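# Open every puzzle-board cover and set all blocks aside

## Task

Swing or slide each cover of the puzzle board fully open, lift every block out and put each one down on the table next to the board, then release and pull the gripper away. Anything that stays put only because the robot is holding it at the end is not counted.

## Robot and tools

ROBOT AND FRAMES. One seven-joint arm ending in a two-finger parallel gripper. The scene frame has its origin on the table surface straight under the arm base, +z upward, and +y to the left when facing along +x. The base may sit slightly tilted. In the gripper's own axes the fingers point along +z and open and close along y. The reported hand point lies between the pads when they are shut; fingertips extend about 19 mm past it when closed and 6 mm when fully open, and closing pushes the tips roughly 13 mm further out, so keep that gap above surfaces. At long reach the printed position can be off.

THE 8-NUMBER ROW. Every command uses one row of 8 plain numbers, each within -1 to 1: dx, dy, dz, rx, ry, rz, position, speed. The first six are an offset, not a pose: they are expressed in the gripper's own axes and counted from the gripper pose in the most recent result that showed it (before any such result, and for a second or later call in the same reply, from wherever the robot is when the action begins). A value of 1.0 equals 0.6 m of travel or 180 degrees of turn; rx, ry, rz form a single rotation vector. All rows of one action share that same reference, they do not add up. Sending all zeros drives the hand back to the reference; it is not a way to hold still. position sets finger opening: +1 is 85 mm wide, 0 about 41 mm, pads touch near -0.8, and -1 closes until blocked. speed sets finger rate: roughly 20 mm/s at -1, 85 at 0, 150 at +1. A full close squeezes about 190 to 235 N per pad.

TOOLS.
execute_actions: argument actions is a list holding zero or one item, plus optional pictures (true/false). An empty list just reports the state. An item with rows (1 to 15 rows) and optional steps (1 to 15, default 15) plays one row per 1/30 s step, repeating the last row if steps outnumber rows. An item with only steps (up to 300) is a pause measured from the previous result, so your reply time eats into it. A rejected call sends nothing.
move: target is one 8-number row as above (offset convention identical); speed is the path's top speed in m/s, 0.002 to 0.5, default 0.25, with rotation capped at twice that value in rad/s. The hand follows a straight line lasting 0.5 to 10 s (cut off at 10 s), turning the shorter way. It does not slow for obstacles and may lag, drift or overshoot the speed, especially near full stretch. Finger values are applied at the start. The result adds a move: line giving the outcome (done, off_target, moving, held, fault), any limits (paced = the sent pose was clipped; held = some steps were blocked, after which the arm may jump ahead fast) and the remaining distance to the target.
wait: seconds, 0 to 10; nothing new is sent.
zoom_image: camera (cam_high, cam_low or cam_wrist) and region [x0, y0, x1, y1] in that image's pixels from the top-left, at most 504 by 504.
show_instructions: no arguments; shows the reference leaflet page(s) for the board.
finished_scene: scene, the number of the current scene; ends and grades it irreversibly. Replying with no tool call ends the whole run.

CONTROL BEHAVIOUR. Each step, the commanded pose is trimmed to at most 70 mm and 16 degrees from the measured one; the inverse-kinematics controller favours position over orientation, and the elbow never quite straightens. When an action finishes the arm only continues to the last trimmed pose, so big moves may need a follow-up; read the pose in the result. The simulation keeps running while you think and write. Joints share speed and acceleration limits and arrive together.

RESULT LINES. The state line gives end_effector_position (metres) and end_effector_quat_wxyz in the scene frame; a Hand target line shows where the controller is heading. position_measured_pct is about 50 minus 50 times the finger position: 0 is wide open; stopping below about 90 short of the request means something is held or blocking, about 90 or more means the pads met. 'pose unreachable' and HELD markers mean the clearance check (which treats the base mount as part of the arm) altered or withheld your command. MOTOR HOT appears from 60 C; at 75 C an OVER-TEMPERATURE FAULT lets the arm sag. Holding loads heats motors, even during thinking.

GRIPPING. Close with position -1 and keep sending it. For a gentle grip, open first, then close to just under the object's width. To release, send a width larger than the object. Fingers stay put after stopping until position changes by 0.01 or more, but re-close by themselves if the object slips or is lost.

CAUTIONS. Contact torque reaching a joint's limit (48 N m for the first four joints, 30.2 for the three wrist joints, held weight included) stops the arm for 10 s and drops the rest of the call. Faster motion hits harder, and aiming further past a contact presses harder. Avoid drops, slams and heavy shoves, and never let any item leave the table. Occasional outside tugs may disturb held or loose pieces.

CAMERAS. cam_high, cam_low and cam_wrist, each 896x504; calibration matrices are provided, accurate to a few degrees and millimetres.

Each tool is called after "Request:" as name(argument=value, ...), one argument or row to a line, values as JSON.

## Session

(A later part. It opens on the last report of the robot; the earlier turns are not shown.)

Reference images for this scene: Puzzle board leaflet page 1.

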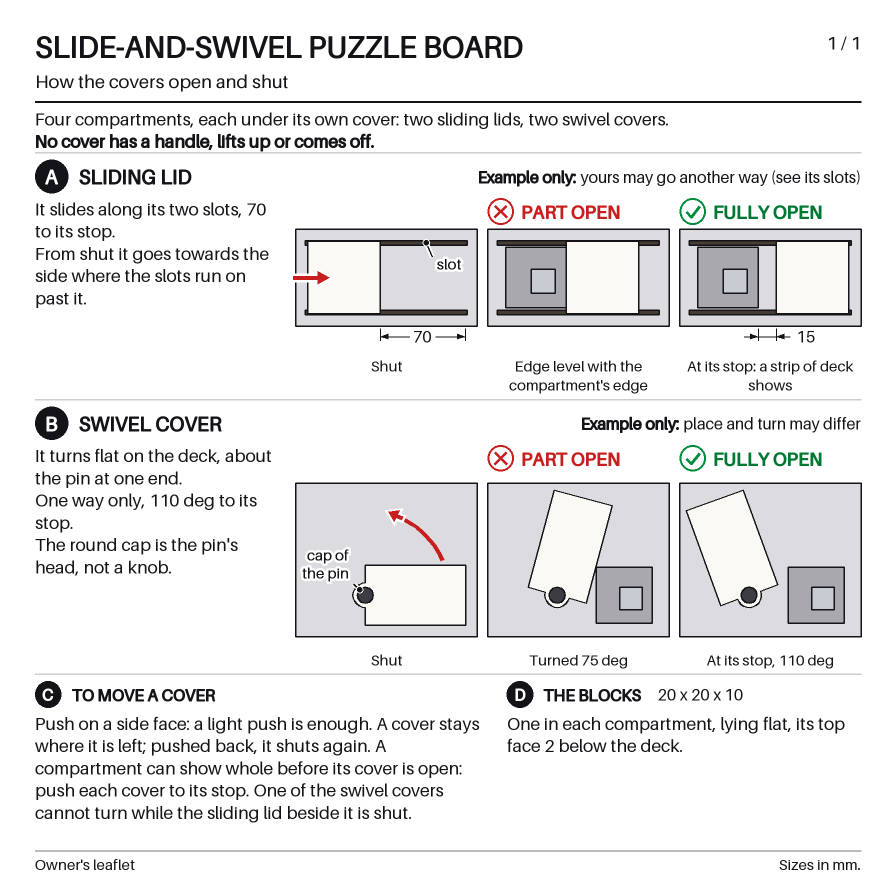

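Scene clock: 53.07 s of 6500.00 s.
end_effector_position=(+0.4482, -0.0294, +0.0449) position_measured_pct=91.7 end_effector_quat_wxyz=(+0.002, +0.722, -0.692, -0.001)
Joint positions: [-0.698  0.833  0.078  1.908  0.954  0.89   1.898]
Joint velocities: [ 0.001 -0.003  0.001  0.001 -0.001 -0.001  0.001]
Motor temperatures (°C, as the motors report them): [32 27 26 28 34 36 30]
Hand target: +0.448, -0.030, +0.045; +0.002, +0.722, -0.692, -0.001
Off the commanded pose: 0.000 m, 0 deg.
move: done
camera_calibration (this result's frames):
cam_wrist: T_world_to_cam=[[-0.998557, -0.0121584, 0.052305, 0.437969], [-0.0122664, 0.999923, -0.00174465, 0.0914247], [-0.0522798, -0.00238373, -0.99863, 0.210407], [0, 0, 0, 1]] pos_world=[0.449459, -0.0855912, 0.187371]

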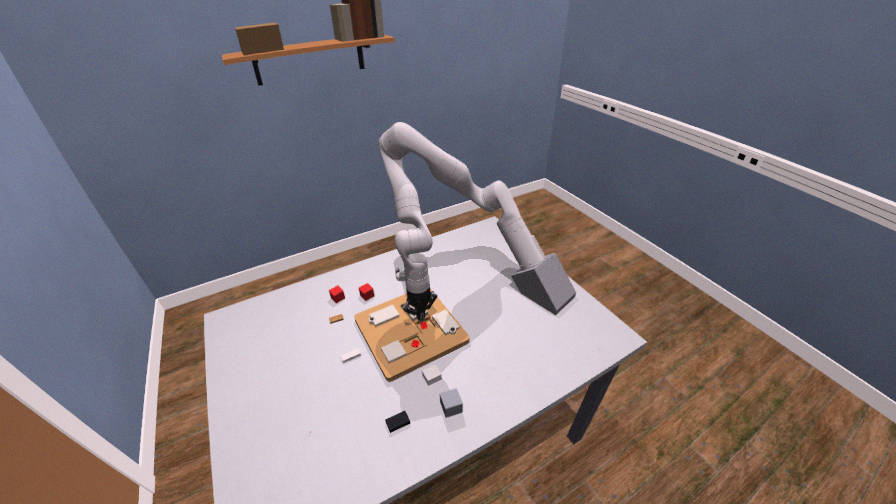

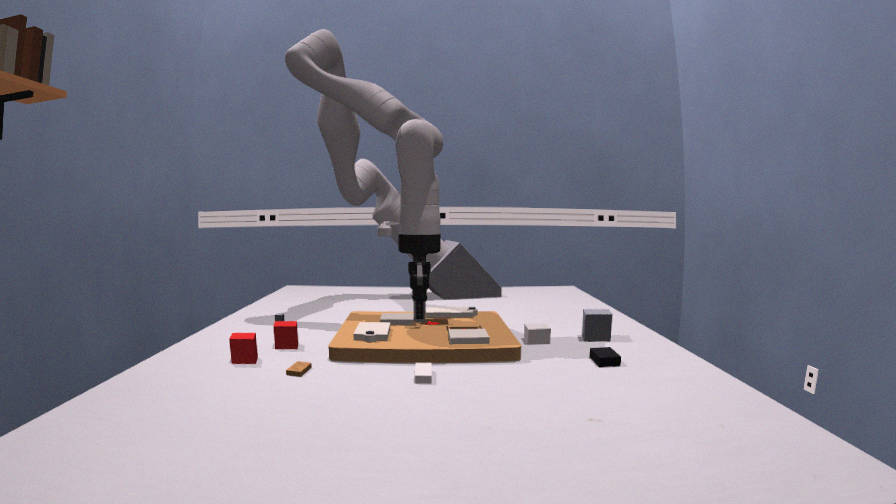

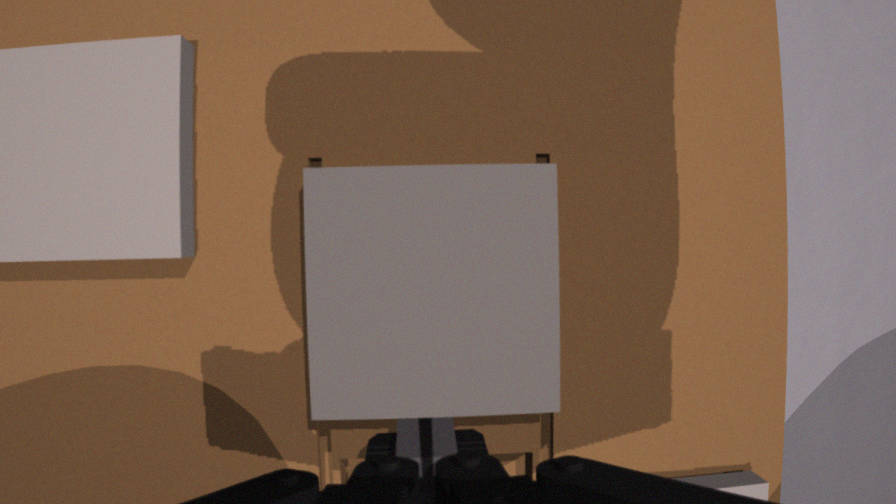

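Request:
execute_actions(
  actions=[
    {"rows":[[0.001,0,0,0,0,0,-1,0],[0.002,0,0,0,0,0,-1,0],[0.003,0,0,0,0,0,-1,0],[0.004,0,0,0,0,0,-1,0],[0.005,0,0,0,0,0,-1,0]],"steps":12},
  ],
  pictures=false,
)

Request:
execute_actions(
  actions=[
    {"rows":[[-0.004,0,0,0,0,0,-1,0],[-0.004,0,0,0,0,0,-1,0],[-0.004,0,-0.01,0,0,0,-1,0],[-0.004,0,-0.02,0,0,0,-1,0],[-0.004,0,-0.03,0,0,0,-1,0],[-0.004,0,-0.04,0,0,0,-1,0]]},
  ],
  pictures=false,
)

Request:
move(
  target=[-0.057,0.178,0,0,0,0,-1,0],
  speed=0.15,
)

Request:
execute_actions(
  actions=[
    {"rows":[[0,0,0.007,0,0,0,-1,0],[0,0,0.014,0,0,0,-1,0],[0,0,0.021,0,0,0,-1,0],[0,0,0.028,0,0,0,-1,0],[0,0,0.035,0,0,0,-1,0],[0,0,0.04,0,0,0,-1,0]]},
  ],
  pictures=false,
)

Request:
move(
  target=[0.02,-0.091,0,0,0,0,-1,0],
  speed=0.04,
)

Scene clock: 69.60 s of 6500.00 s.
end_effector_position=(+0.4483, -0.0312, +0.0451) position_measured_pct=91.7 end_effector_quat_wxyz=(+0.001, +0.723, -0.691, -0.001)
Joint positions: [-0.696  0.829  0.078  1.912  0.955  0.888  1.902]
Joint velocities: [-0.001 -0.     0.002  0.    -0.002 -0.003  0.001]
Motor temperatures (°C, as the motors report them): [32 27 26 28 34 36 30]
Hand target: +0.448, -0.032, +0.045; +0.002, +0.722, -0.692, -0.001
Off the commanded pose: 0.001 m, 0 deg.
Steps of this call (steps 1 to 90: nothing new was sent; then 13.13 s passed at rest; steps 91 to 102: all 12 steps of this action). Readings (end_effector_position | what the end effector reports):
91: (+0.4482, -0.0296, +0.0449) | position_measured_pct=91.7
92: (+0.4482, -0.0298, +0.0450) | position_measured_pct=91.7
94: (+0.4483, -0.0308, +0.0450) | position_measured_pct=91.7
98: (+0.4483, -0.0312, +0.0451) | position_measured_pct=91.7
102: the state above

Scene clock: 70.10 s of 6500.00 s.
end_effector_position=(+0.4481, -0.0288, +0.0688) position_measured_pct=91.7 end_effector_quat_wxyz=(+0.002, +0.723, -0.691, -0.001)
Joint positions: [-0.721  0.797  0.057  1.896  0.91   0.942  1.928]
Joint velocities: [-0.002 -0.006 -0.001 -0.001  0.001  0.001 -0.   ]
Motor temperatures (°C, as the motors report them): [32 27 26 28 34 36 30]
Hand target: +0.448, -0.029, +0.069; +0.001, +0.723, -0.691, -0.001
Off the commanded pose: 0.000 m, 0 deg.
Steps of this call (steps 1 to 15: all 15 steps of this action). Readings (end_effector_position | what the end effector reports):
1: (+0.4482, -0.0308, +0.0450) | position_measured_pct=91.7
2: (+0.4481, -0.0298, +0.0449) | position_measured_pct=91.7
4: (+0.4483, -0.0288, +0.0484) | position_measured_pct=91.7
8: (+0.4484, -0.0285, +0.0663) | position_measured_pct=91.7
15: the state above

Scene clock: 71.43 s of 6500.00 s.
end_effector_position=(+0.3402, +0.0009, +0.0692) position_measured_pct=91.7 end_effector_quat_wxyz=(+0.001, +0.722, -0.691, -0.001)
Joint positions: [-0.894  0.829  0.042  2.167  0.966  0.817  1.567]
Joint velocities: [-0.007  0.002 -0.005  0.002  0.003  0.003 -0.003]
Motor temperatures (°C, as the motors report them): [32 27 26 28 34 36 30]
Hand target: +0.340, +0.001, +0.069; +0.001, +0.723, -0.691, -0.001
Off the commanded pose: 0.000 m, 0 deg.
move: done
camera_calibration (this result's frames):
cam_wrist: T_world_to_cam=[[-0.998555, -0.0126038, 0.0522425, 0.329227], [-0.012592, 0.999921, 0.000555999, 0.0598249], [-0.0522453, -0.000102642, -0.998634, 0.229141], [0, 0, 0, 1]] pos_world=[0.341476, -0.0556471, 0.211595]

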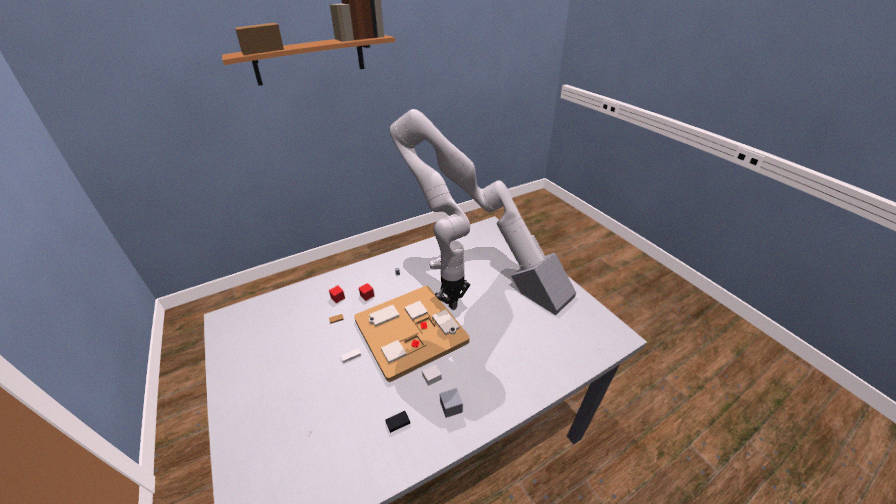

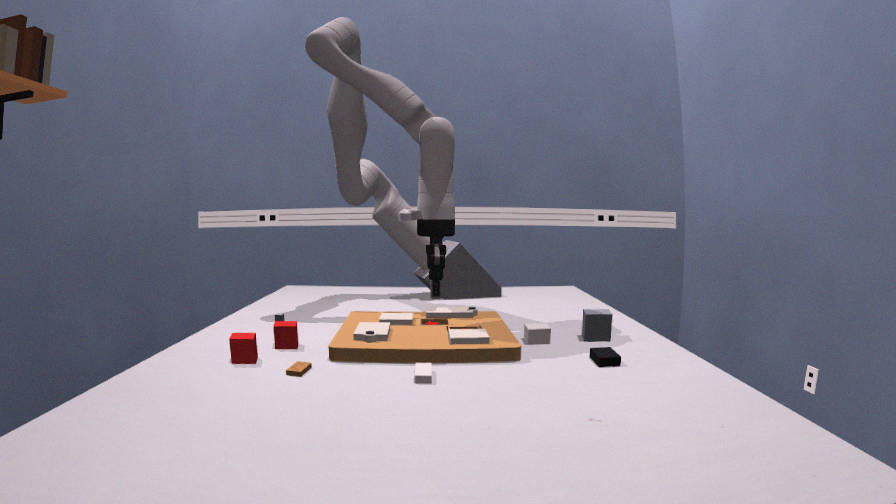

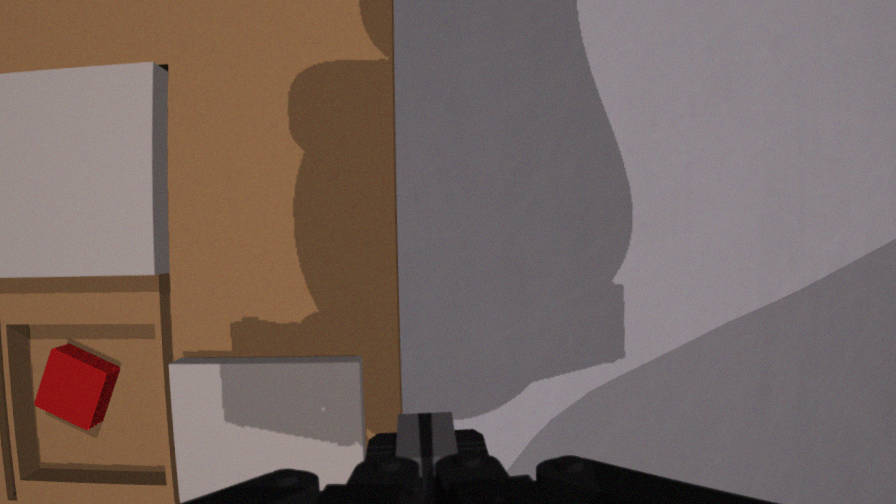

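Scene clock: 71.93 s of 6500.00 s.
end_effector_position=(+0.3403, +0.0009, +0.0454) position_measured_pct=91.7 end_effector_quat_wxyz=(+0.001, +0.722, -0.692, -0.001)
Joint positions: [-0.876  0.878  0.075  2.182  1.04   0.756  1.513]
Joint velocities: [ 0.001  0.007  0.001  0.001  0.    -0.001 -0.   ]
Motor temperatures (°C, as the motors report them): [32 27 26 28 34 36 30]
Hand target: +0.340, +0.001, +0.045; +0.001, +0.722, -0.692, -0.001
Off the commanded pose: 0.000 m, 0 deg.
Steps of this call (steps 1 to 15: all 15 steps of this action). Readings (end_effector_position | what the end effector reports):
1: (+0.3400, +0.0009, +0.0688) | position_measured_pct=91.7
2: (+0.3397, +0.0010, +0.0665) | position_measured_pct=91.7
4: (+0.3393, +0.0007, +0.0600) | position_measured_pct=91.7
8: (+0.3400, +0.0007, +0.0473) | position_measured_pct=91.7
15: the state above

Scene clock: 73.83 s of 6500.00 s.
end_effector_position=(+0.3951, -0.0090, +0.0451) position_measured_pct=91.7 end_effector_quat_wxyz=(+0.001, +0.722, -0.691, -0.001)
Joint positions: [-0.783  0.855  0.074  2.043  0.993  0.827  1.711]
Joint velocities: [ 0.002 -0.     0.001 -0.001 -0.001 -0.001  0.001]
Motor temperatures (°C, as the motors report them): [32 27 26 28 34 36 30]
Hand target: +0.395, -0.009, +0.045; +0.001, +0.722, -0.692, -0.001
Off the commanded pose: 0.000 m, 0 deg.
move: done
camera_calibration (this result's frames):
cam_wrist: T_world_to_cam=[[-0.998555, -0.0127426, 0.0522153, 0.385178], [-0.0127418, 0.999919, 0.000348592, 0.0704027], [-0.0522155, -0.00031723, -0.998636, 0.207866], [0, 0, 0, 1]] pos_world=[0.396372, -0.0654229, 0.187446]

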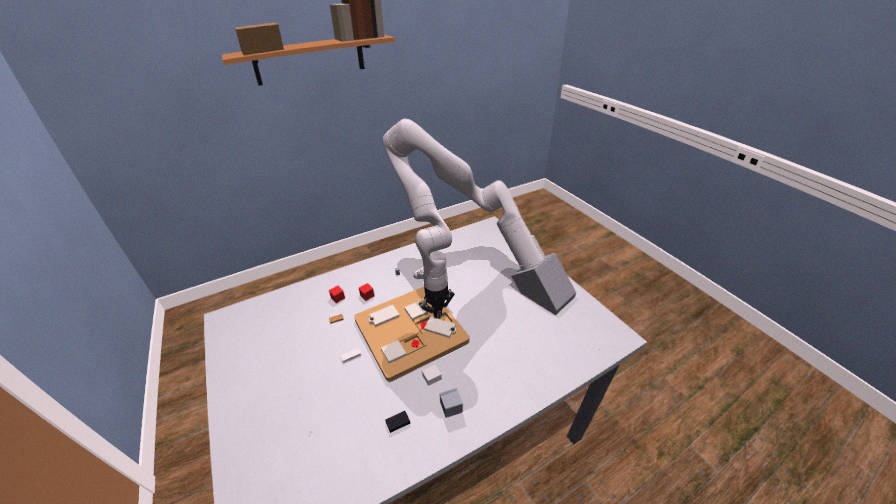

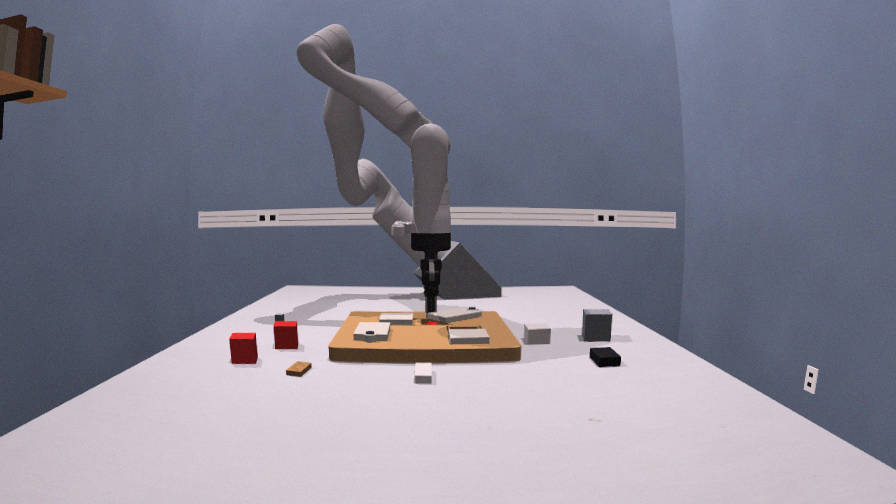

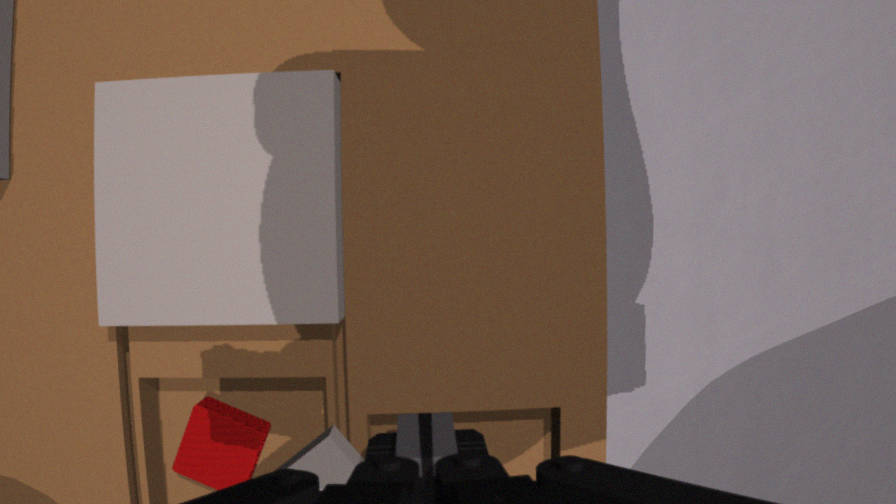

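Request:
move(
  target=[-0.027,-0.067,0,0,0,0,-1,0],
  speed=0.04,
)

Request:
move(
  target=[-0.05,-0.028,0,0,0,0,-1,0],
  speed=0.04,
)

Request:
execute_actions(
  actions=[
    {"rows":[[-0.001,0,0,0,0,0,-1,0],[-0.002,0,0,0,0,0,-1,0],[-0.003,0,0,0,0,0,-1,0],[-0.004,0,0,0,0,0,-1,0],[-0.005,0,0,0,0,0,-1,0],[-0.006,0,0,0,0,0,-1,0],[-0.007,0,0,0,0,0,-1,0],[-0.008,0,0,0,0,0,-1,0]]},
  ],
  pictures=false,
)

Scene clock: 82.37 s of 6500.00 s.
end_effector_position=(+0.4345, +0.0088, +0.0450) position_measured_pct=91.7 end_effector_quat_wxyz=(+0.001, +0.722, -0.691, -0.001)
Joint positions: [-0.75   0.899  0.057  1.896  0.945  0.889  1.818]
Joint velocities: [ 0.001  0.002  0.001 -0.002 -0.    -0.     0.   ]
Motor temperatures (°C, as the motors report them): [32 27 26 28 34 36 30]
Hand target: +0.435, +0.009, +0.045; +0.001, +0.722, -0.691, -0.001
Off the commanded pose: 0.000 m, 0 deg.
After step 90, 4.20 s passed at rest.
move: done
camera_calibration (this result's frames):
cam_wrist: T_world_to_cam=[[-0.99855, -0.0126759, 0.0523135, 0.424774], [-0.0126777, 0.99992, 0.000298877, 0.0531614], [-0.0523131, -0.00036477, -0.998631, 0.209936], [0, 0, 0, 1]] pos_world=[0.435815, -0.0476961, 0.187411]

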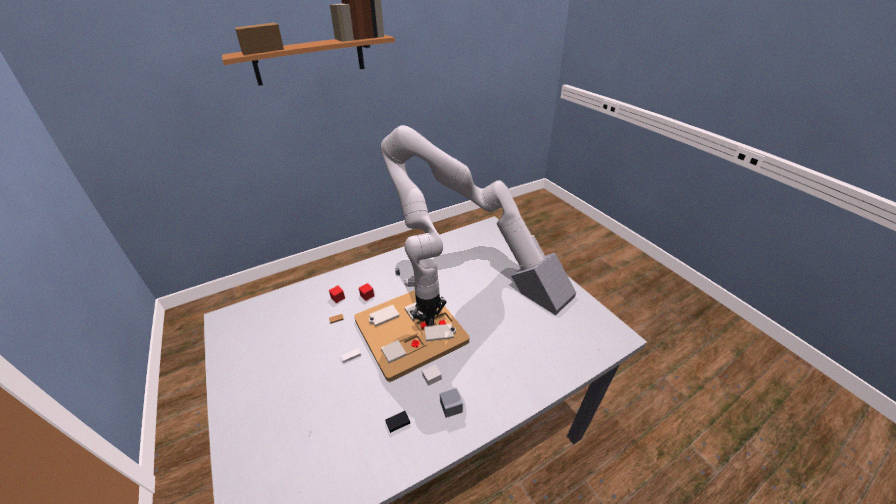

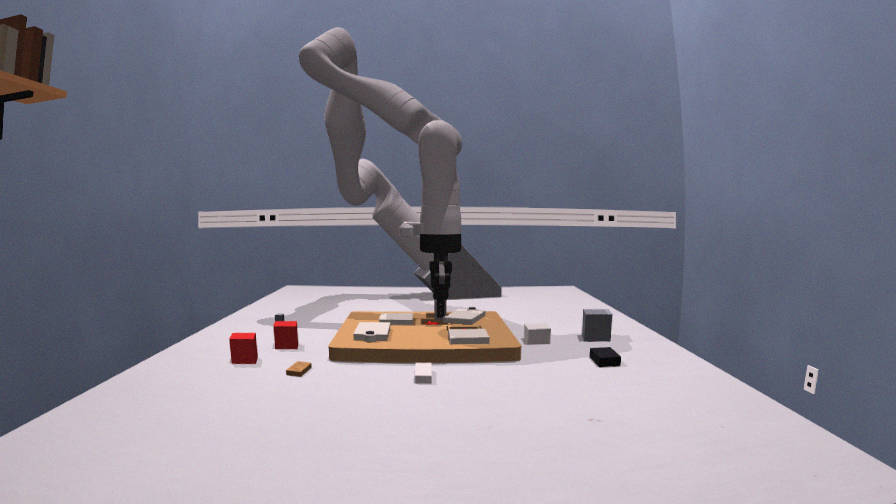

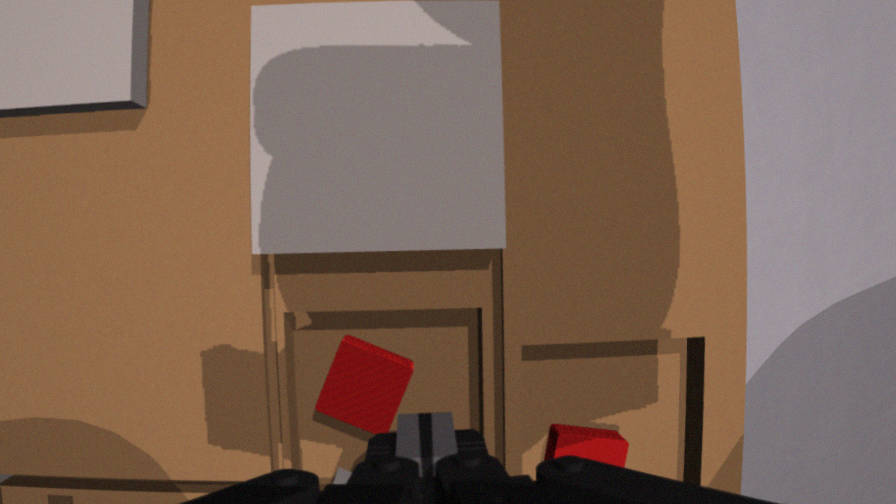

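Scene clock: 83.50 s of 6500.00 s.
end_effector_position=(+0.4501, +0.0392, +0.0451) position_measured_pct=91.7 end_effector_quat_wxyz=(+0.001, +0.722, -0.692, -0.001)
Joint positions: [-0.761  0.963  0.04   1.795  0.913  0.927  1.84 ]
Joint velocities: [ 0.     0.004 -0.    -0.001  0.001  0.    -0.   ]
Motor temperatures (°C, as the motors report them): [32 27 26 28 34 36 30]
Hand target: +0.450, +0.039, +0.045; +0.001, +0.722, -0.691, -0.001
Off the commanded pose: 0.000 m, 0 deg.
move: done
camera_calibration (this result's frames):
cam_wrist: T_world_to_cam=[[-0.998553, -0.0123547, 0.0523301, 0.440715], [-0.0123575, 0.999924, 0.000271182, 0.0227584], [-0.0523295, -0.00037588, -0.99863, 0.210817], [0, 0, 0, 1]] pos_world=[0.45139, -0.0172325, 0.18746]

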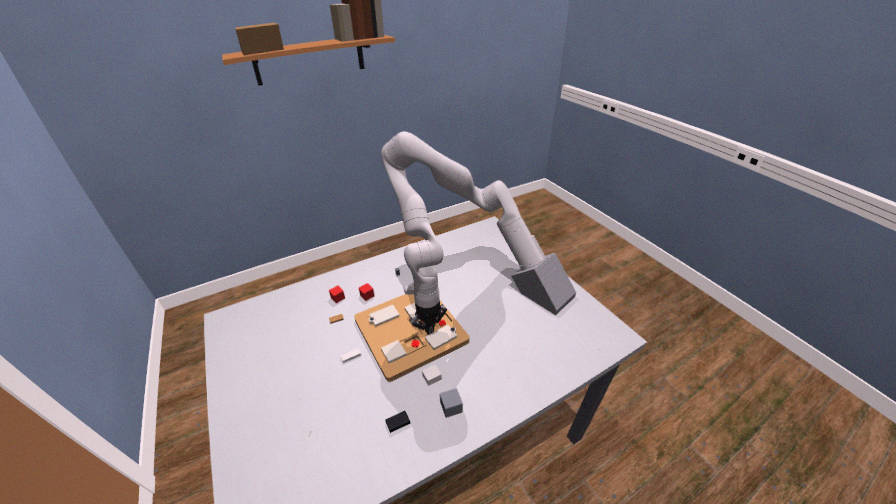

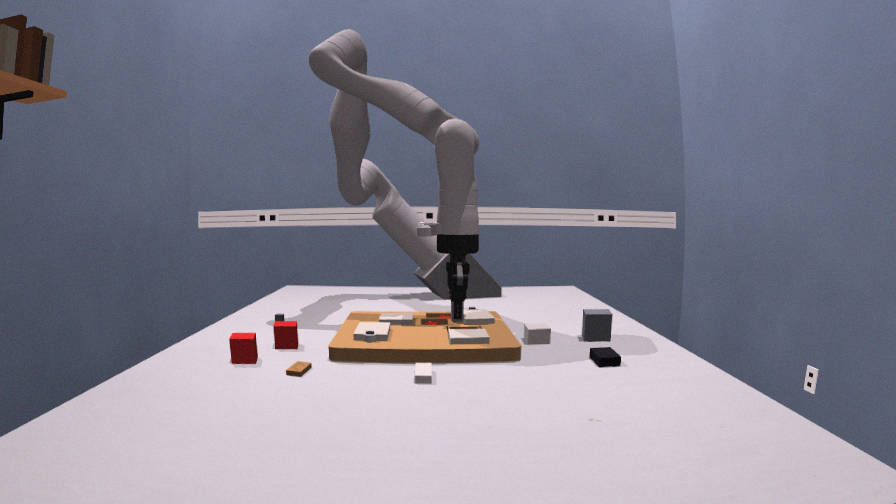

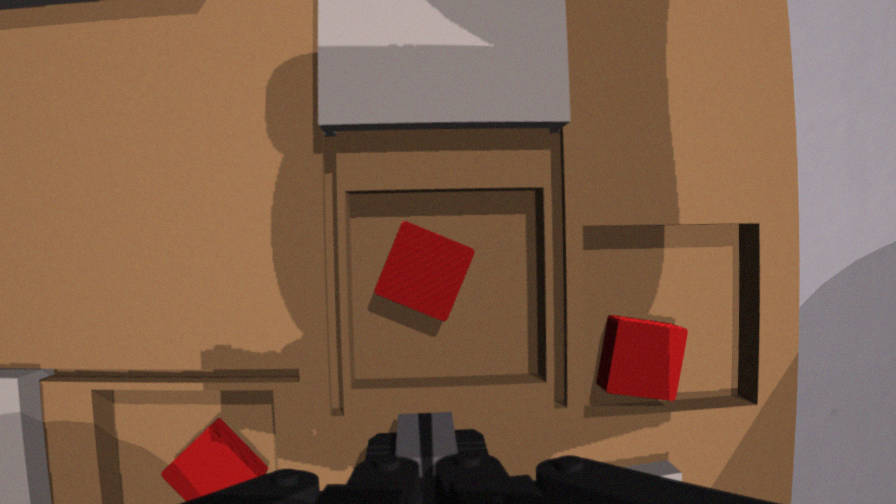

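Scene clock: 84.00 s of 6500.00 s.
end_effector_position=(+0.4500, +0.0438, +0.0451) position_measured_pct=91.7 end_effector_quat_wxyz=(+0.001, +0.722, -0.692, -0.001)
Joint positions: [-0.765  0.972  0.038  1.787  0.91   0.93   1.837]
Joint velocities: [-0.001  0.001 -0.    -0.001  0.001  0.    -0.001]
Motor temperatures (°C, as the motors report them): [32 27 26 28 34 36 30]
Hand target: +0.450, +0.044, +0.045; +0.001, +0.722, -0.692, -0.001
Off the commanded pose: 0.000 m, 0 deg.
Steps of this call (steps 1 to 15: all 15 steps of this action). Readings (end_effector_position | what the end effector reports):
1: (+0.4501, +0.0393, +0.0451) | position_measured_pct=91.7
2: (+0.4501, +0.0396, +0.0450) | position_measured_pct=91.7
4: (+0.4501, +0.0405, +0.0450) | position_measured_pct=91.7
8: (+0.4500, +0.0429, +0.0450) | position_measured_pct=91.7
15: the state above

Request:
move(
  target=[-0.008,0,0,0,0,0,-1,0],
  speed=0.01,
)

Scene clock: 86.77 s of 6500.00 s.
end_effector_position=(+0.4500, +0.0484, +0.0451) position_measured_pct=91.7 end_effector_quat_wxyz=(+0.002, +0.722, -0.692, -0.001)
Joint positions: [-0.77   0.981  0.036  1.779  0.908  0.932  1.833]
Joint velocities: [-0.     0.002 -0.    -0.     0.     0.001 -0.   ]
Motor temperatures (°C, as the motors report them): [32 27 26 28 34 36 30]
Hand target: +0.450, +0.049, +0.045; +0.001, +0.722, -0.692, -0.001
Off the commanded pose: 0.000 m, 0 deg.
move: done
camera_calibration (this result's frames):
cam_wrist: T_world_to_cam=[[-0.998569, -0.0116918, 0.0521757, 0.440652], [-0.011715, 0.999931, -0.000139076, 0.0133278], [-0.0521705, -0.000750114, -0.998638, 0.210775], [0, 0, 0, 1]] pos_world=[0.451174, -0.00801675, 0.187498]

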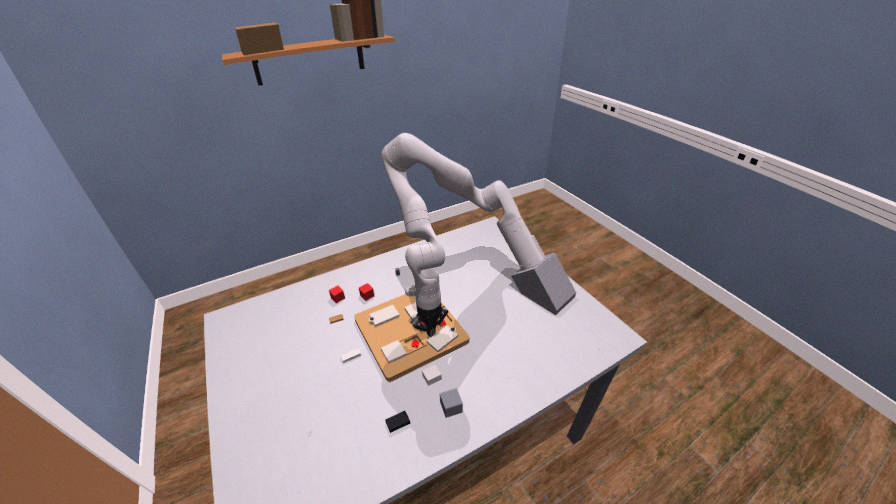

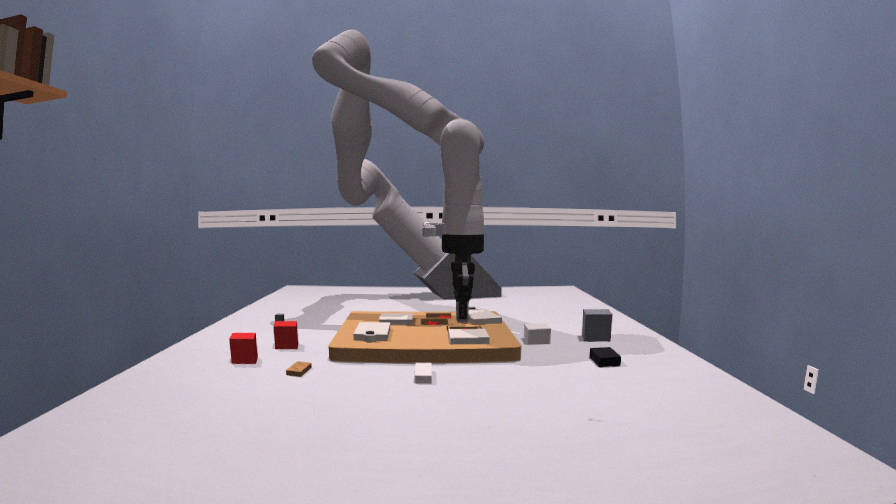

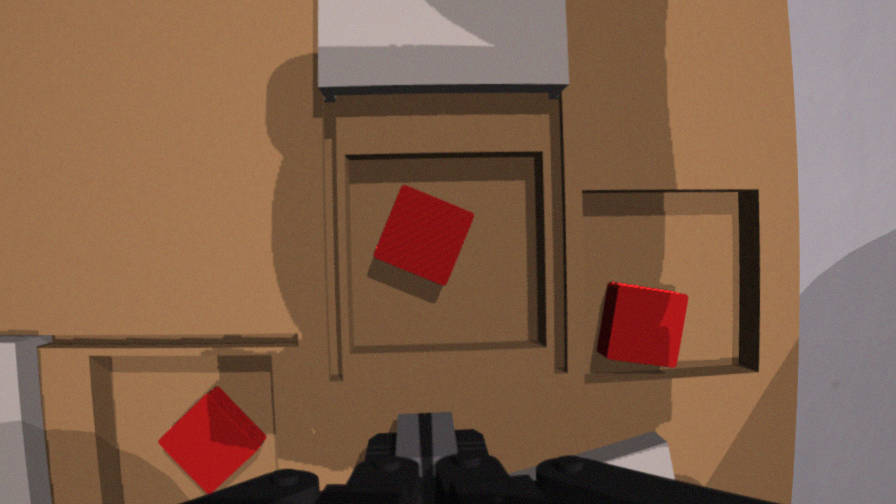

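Request:
execute_actions(
  actions=[
    {"rows":[[-0.001,0,0,0,0,0,-1,0],[-0.002,0,0,0,0,0,-1,0],[-0.003,0,0,0,0,0,-1,0],[-0.004,0,0,0,0,0,-1,0]],"steps":12},
  ],
  pictures=false,
)

Request:
execute_actions(
  actions=[
    {"rows":[[0.004,0,0,0,0,0,-1,0],[0.004,0,0,0,0,0,-1,0],[0.004,0,-0.01,0,0,0,-1,0],[0.004,0,-0.02,0,0,0,-1,0],[0.004,0,-0.03,0,0,0,-1,0],[0.004,0,-0.04,0,0,0,-1,0]]},
  ],
  pictures=false,
)

Request:
move(
  target=[0.34,-0.142,0,0,0,0,-1,0],
  speed=0.2,
)

Request:
move(
  target=[0,0,0.04,0,0,0,-1,0],
  speed=0.04,
)

Request:
move(
  target=[-0.093,0.02,0,0,0,0,-1,0],
  speed=0.03,
)

Scene clock: 96.63 s of 6500.00 s.
end_effector_position=(+0.4500, +0.0506, +0.0451) position_measured_pct=91.7 end_effector_quat_wxyz=(+0.002, +0.722, -0.692, -0.001)
Joint positions: [-0.772  0.985  0.035  1.775  0.906  0.934  1.832]
Joint velocities: [ 0.     0.001 -0.    -0.001  0.     0.    -0.   ]
Motor temperatures (°C, as the motors report them): [32 27 26 28 34 36 30]
Hand target: +0.450, +0.051, +0.045; +0.002, +0.722, -0.692, -0.001
Off the commanded pose: 0.000 m, 0 deg.
Steps of this call (steps 1 to 90: nothing new was sent; then 6.47 s passed at rest; steps 91 to 102: all 12 steps of this action). Readings (end_effector_position | what the end effector reports):
91: (+0.4500, +0.0485, +0.0451) | position_measured_pct=91.7
92: (+0.4500, +0.0488, +0.0450) | position_measured_pct=91.7
94: (+0.4500, +0.0497, +0.0450) | position_measured_pct=91.7
98: (+0.4500, +0.0505, +0.0451) | position_measured_pct=91.7
102: the state above

Scene clock: 97.13 s of 6500.00 s.
end_effector_position=(+0.4500, +0.0482, +0.0689) position_measured_pct=91.7 end_effector_quat_wxyz=(+0.002, +0.722, -0.692, -0.001)
Joint positions: [-0.79   0.947  0.017  1.767  0.872  0.983  1.857]
Joint velocities: [-0.002 -0.005 -0.001 -0.    -0.     0.    -0.   ]
Motor temperatures (°C, as the motors report them): [32 27 26 28 34 36 30]
Hand target: +0.450, +0.048, +0.069; +0.002, +0.722, -0.692, -0.001
Off the commanded pose: 0.000 m, 0 deg.
Steps of this call (steps 1 to 15: all 15 steps of this action). Readings (end_effector_position | what the end effector reports):
1: (+0.4500, +0.0503, +0.0452) | position_measured_pct=91.7
2: (+0.4501, +0.0493, +0.0453) | position_measured_pct=91.7
4: (+0.4506, +0.0479, +0.0487) | position_measured_pct=91.7
8: (+0.4502, +0.0485, +0.0665) | position_measured_pct=91.7
15: the state above

Scene clock: 98.83 s of 6500.00 s.
end_effector_position=(+0.5434, -0.1521, +0.0691) position_measured_pct=91.7 end_effector_quat_wxyz=(+0.002, +0.722, -0.692, -0.001)
Joint positions: [-0.485  0.675  0.066  1.663  0.878  1.045  2.355]
Joint velocities: [ 0.005 -0.003  0.005 -0.002 -0.003 -0.001  0.002]
Motor temperatures (°C, as the motors report them): [32 27 26 28 34 36 30]
Hand target: +0.543, -0.152, +0.069; +0.002, +0.722, -0.692, -0.001
Off the commanded pose: 0.001 m, 0 deg.
move: done
camera_calibration (this result's frames):
cam_wrist: T_world_to_cam=[[-0.998576, -0.0122203, 0.0519332, 0.530304], [-0.0122654, 0.999925, -0.000550398, 0.215182], [-0.0519226, -0.0011866, -0.99865, 0.23923], [0, 0, 0, 1]] pos_world=[0.54461, -0.208401, 0.211485]

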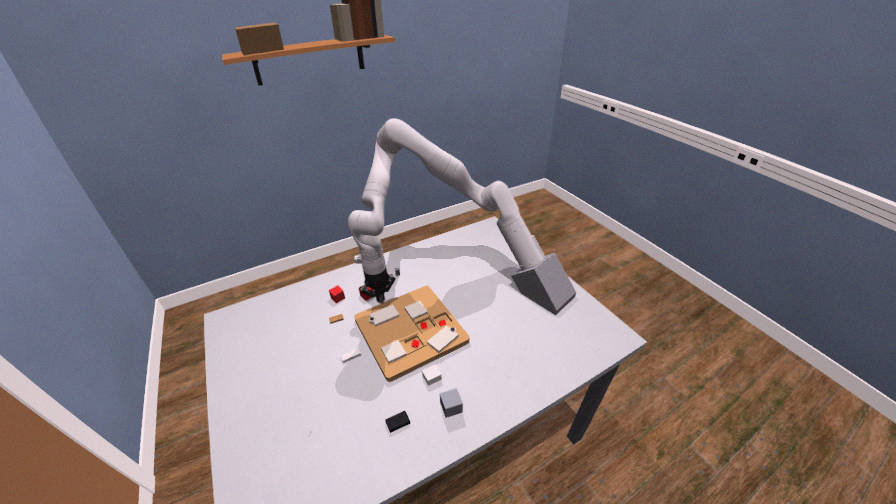

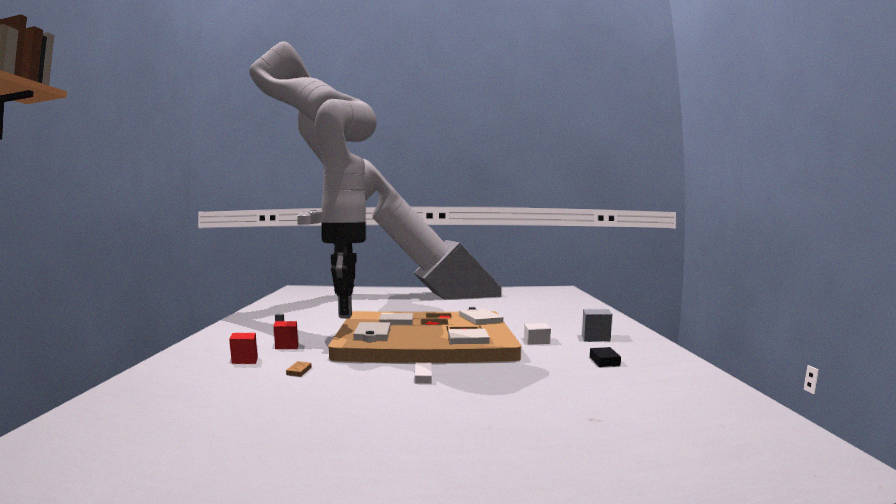

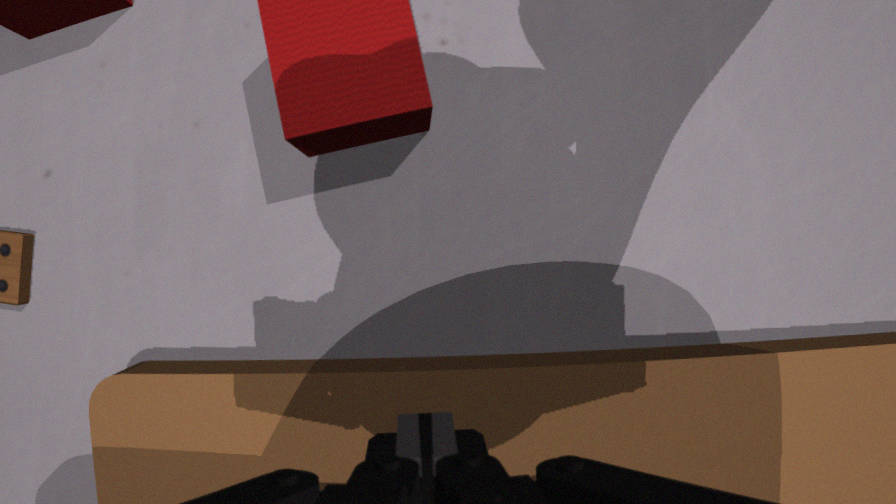

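Scene clock: 99.70 s of 6500.00 s.
end_effector_position=(+0.5434, -0.1521, +0.0452) position_measured_pct=91.7 end_effector_quat_wxyz=(+0.001, +0.722, -0.692, -0.001)
Joint positions: [-0.46   0.705  0.079  1.675  0.905  0.993  2.338]
Joint velocities: [ 0.001  0.001  0.001  0.     0.    -0.     0.   ]
Motor temperatures (°C, as the motors report them): [32 27 26 28 34 36 30]
Hand target: +0.543, -0.152, +0.045; +0.002, +0.722, -0.692, -0.001
Off the commanded pose: 0.000 m, 0 deg.
move: done
camera_calibration (this result's frames):
cam_wrist: T_world_to_cam=[[-0.998591, -0.0121569, 0.0516517, 0.531591], [-0.0122029, 0.999925, -0.000575743, 0.215168], [-0.0516409, -0.00120523, -0.998665, 0.215214], [0, 0, 0, 1]] pos_world=[0.544582, -0.20843, 0.187593]

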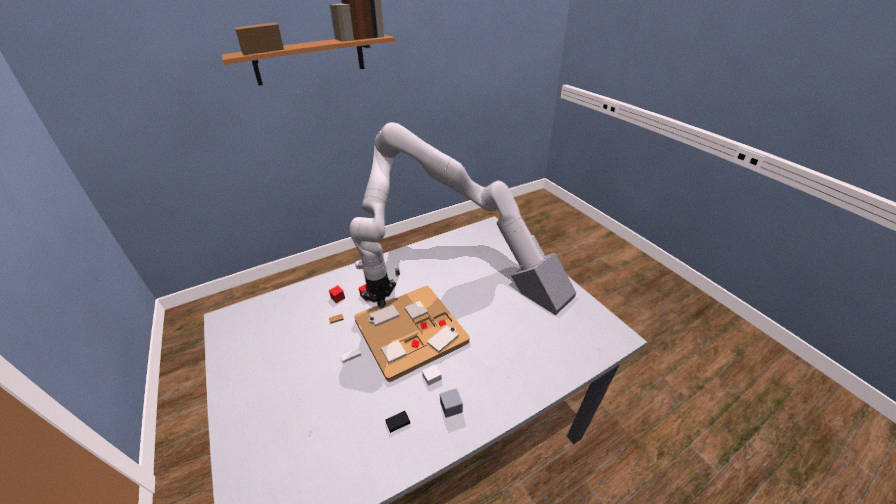

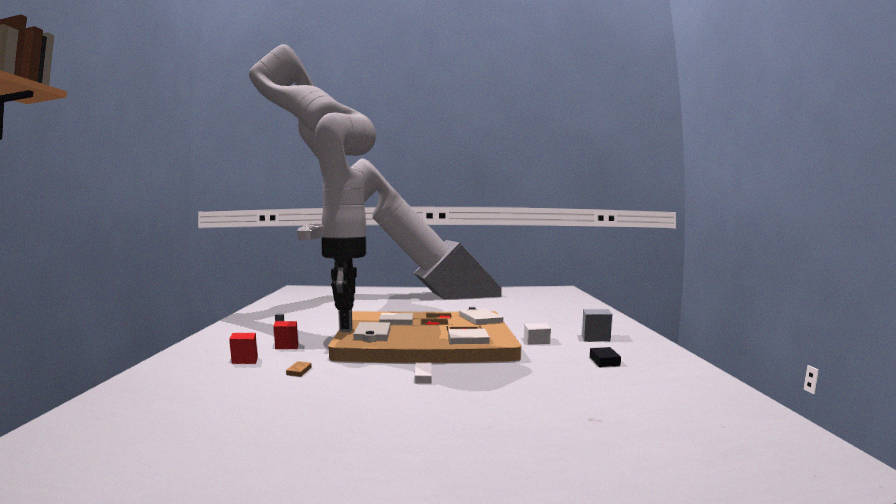

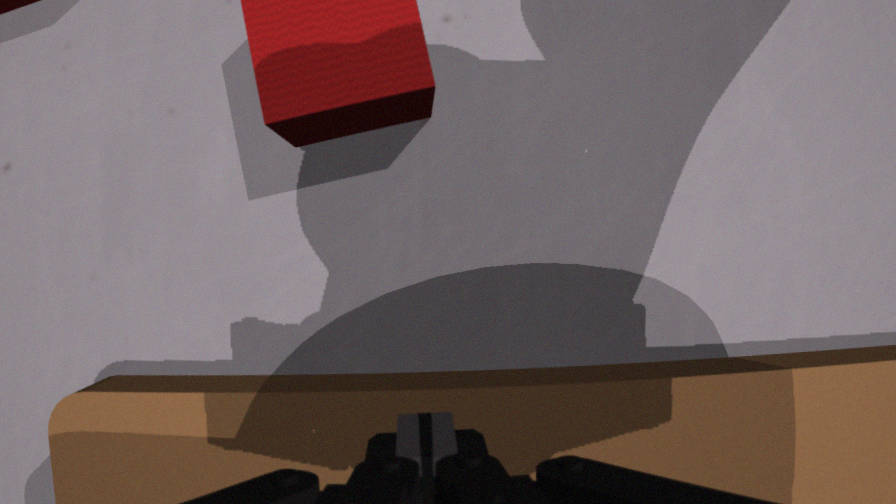

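Scene clock: 101.83 s of 6500.00 s.
end_effector_position=(+0.5291, -0.0971, +0.0451) position_measured_pct=91.7 end_effector_quat_wxyz=(+0.002, +0.722, -0.692, -0.001)
Joint positions: [-0.538  0.776  0.072  1.699  0.909  0.983  2.209]
Joint velocities: [-0.001  0.002 -0.001 -0.001  0.002  0.001 -0.001]
Motor temperatures (°C, as the motors report them): [32 27 26 28 34 36 30]
Hand target: +0.529, -0.097, +0.045; +0.001, +0.722, -0.692, -0.001
Off the commanded pose: 0.000 m, 0 deg.
move: done
camera_calibration (this result's frames):
cam_wrist: T_world_to_cam=[[-0.998589, -0.0117029, 0.0518051, 0.518052], [-0.011756, 0.999931, -0.000720745, 0.15975], [-0.0517931, -0.00132875, -0.998657, 0.214571], [0, 0, 0, 1]] pos_world=[0.530312, -0.153391, 0.187561]

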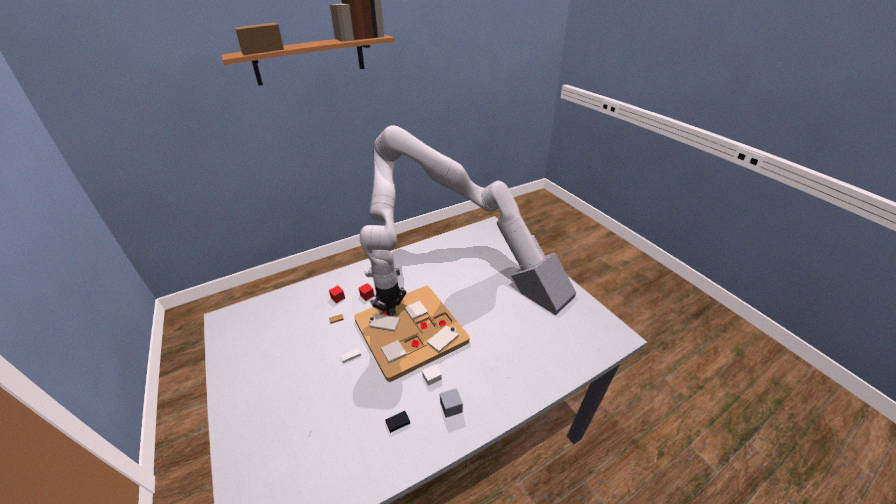

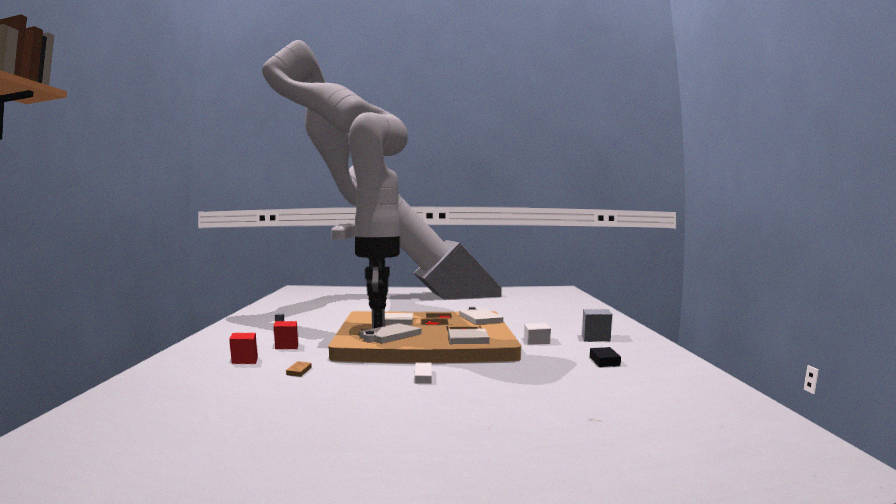

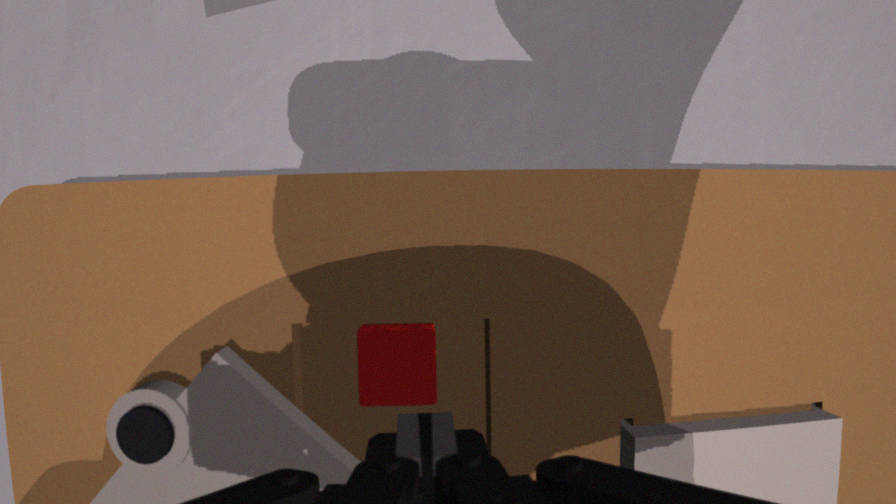

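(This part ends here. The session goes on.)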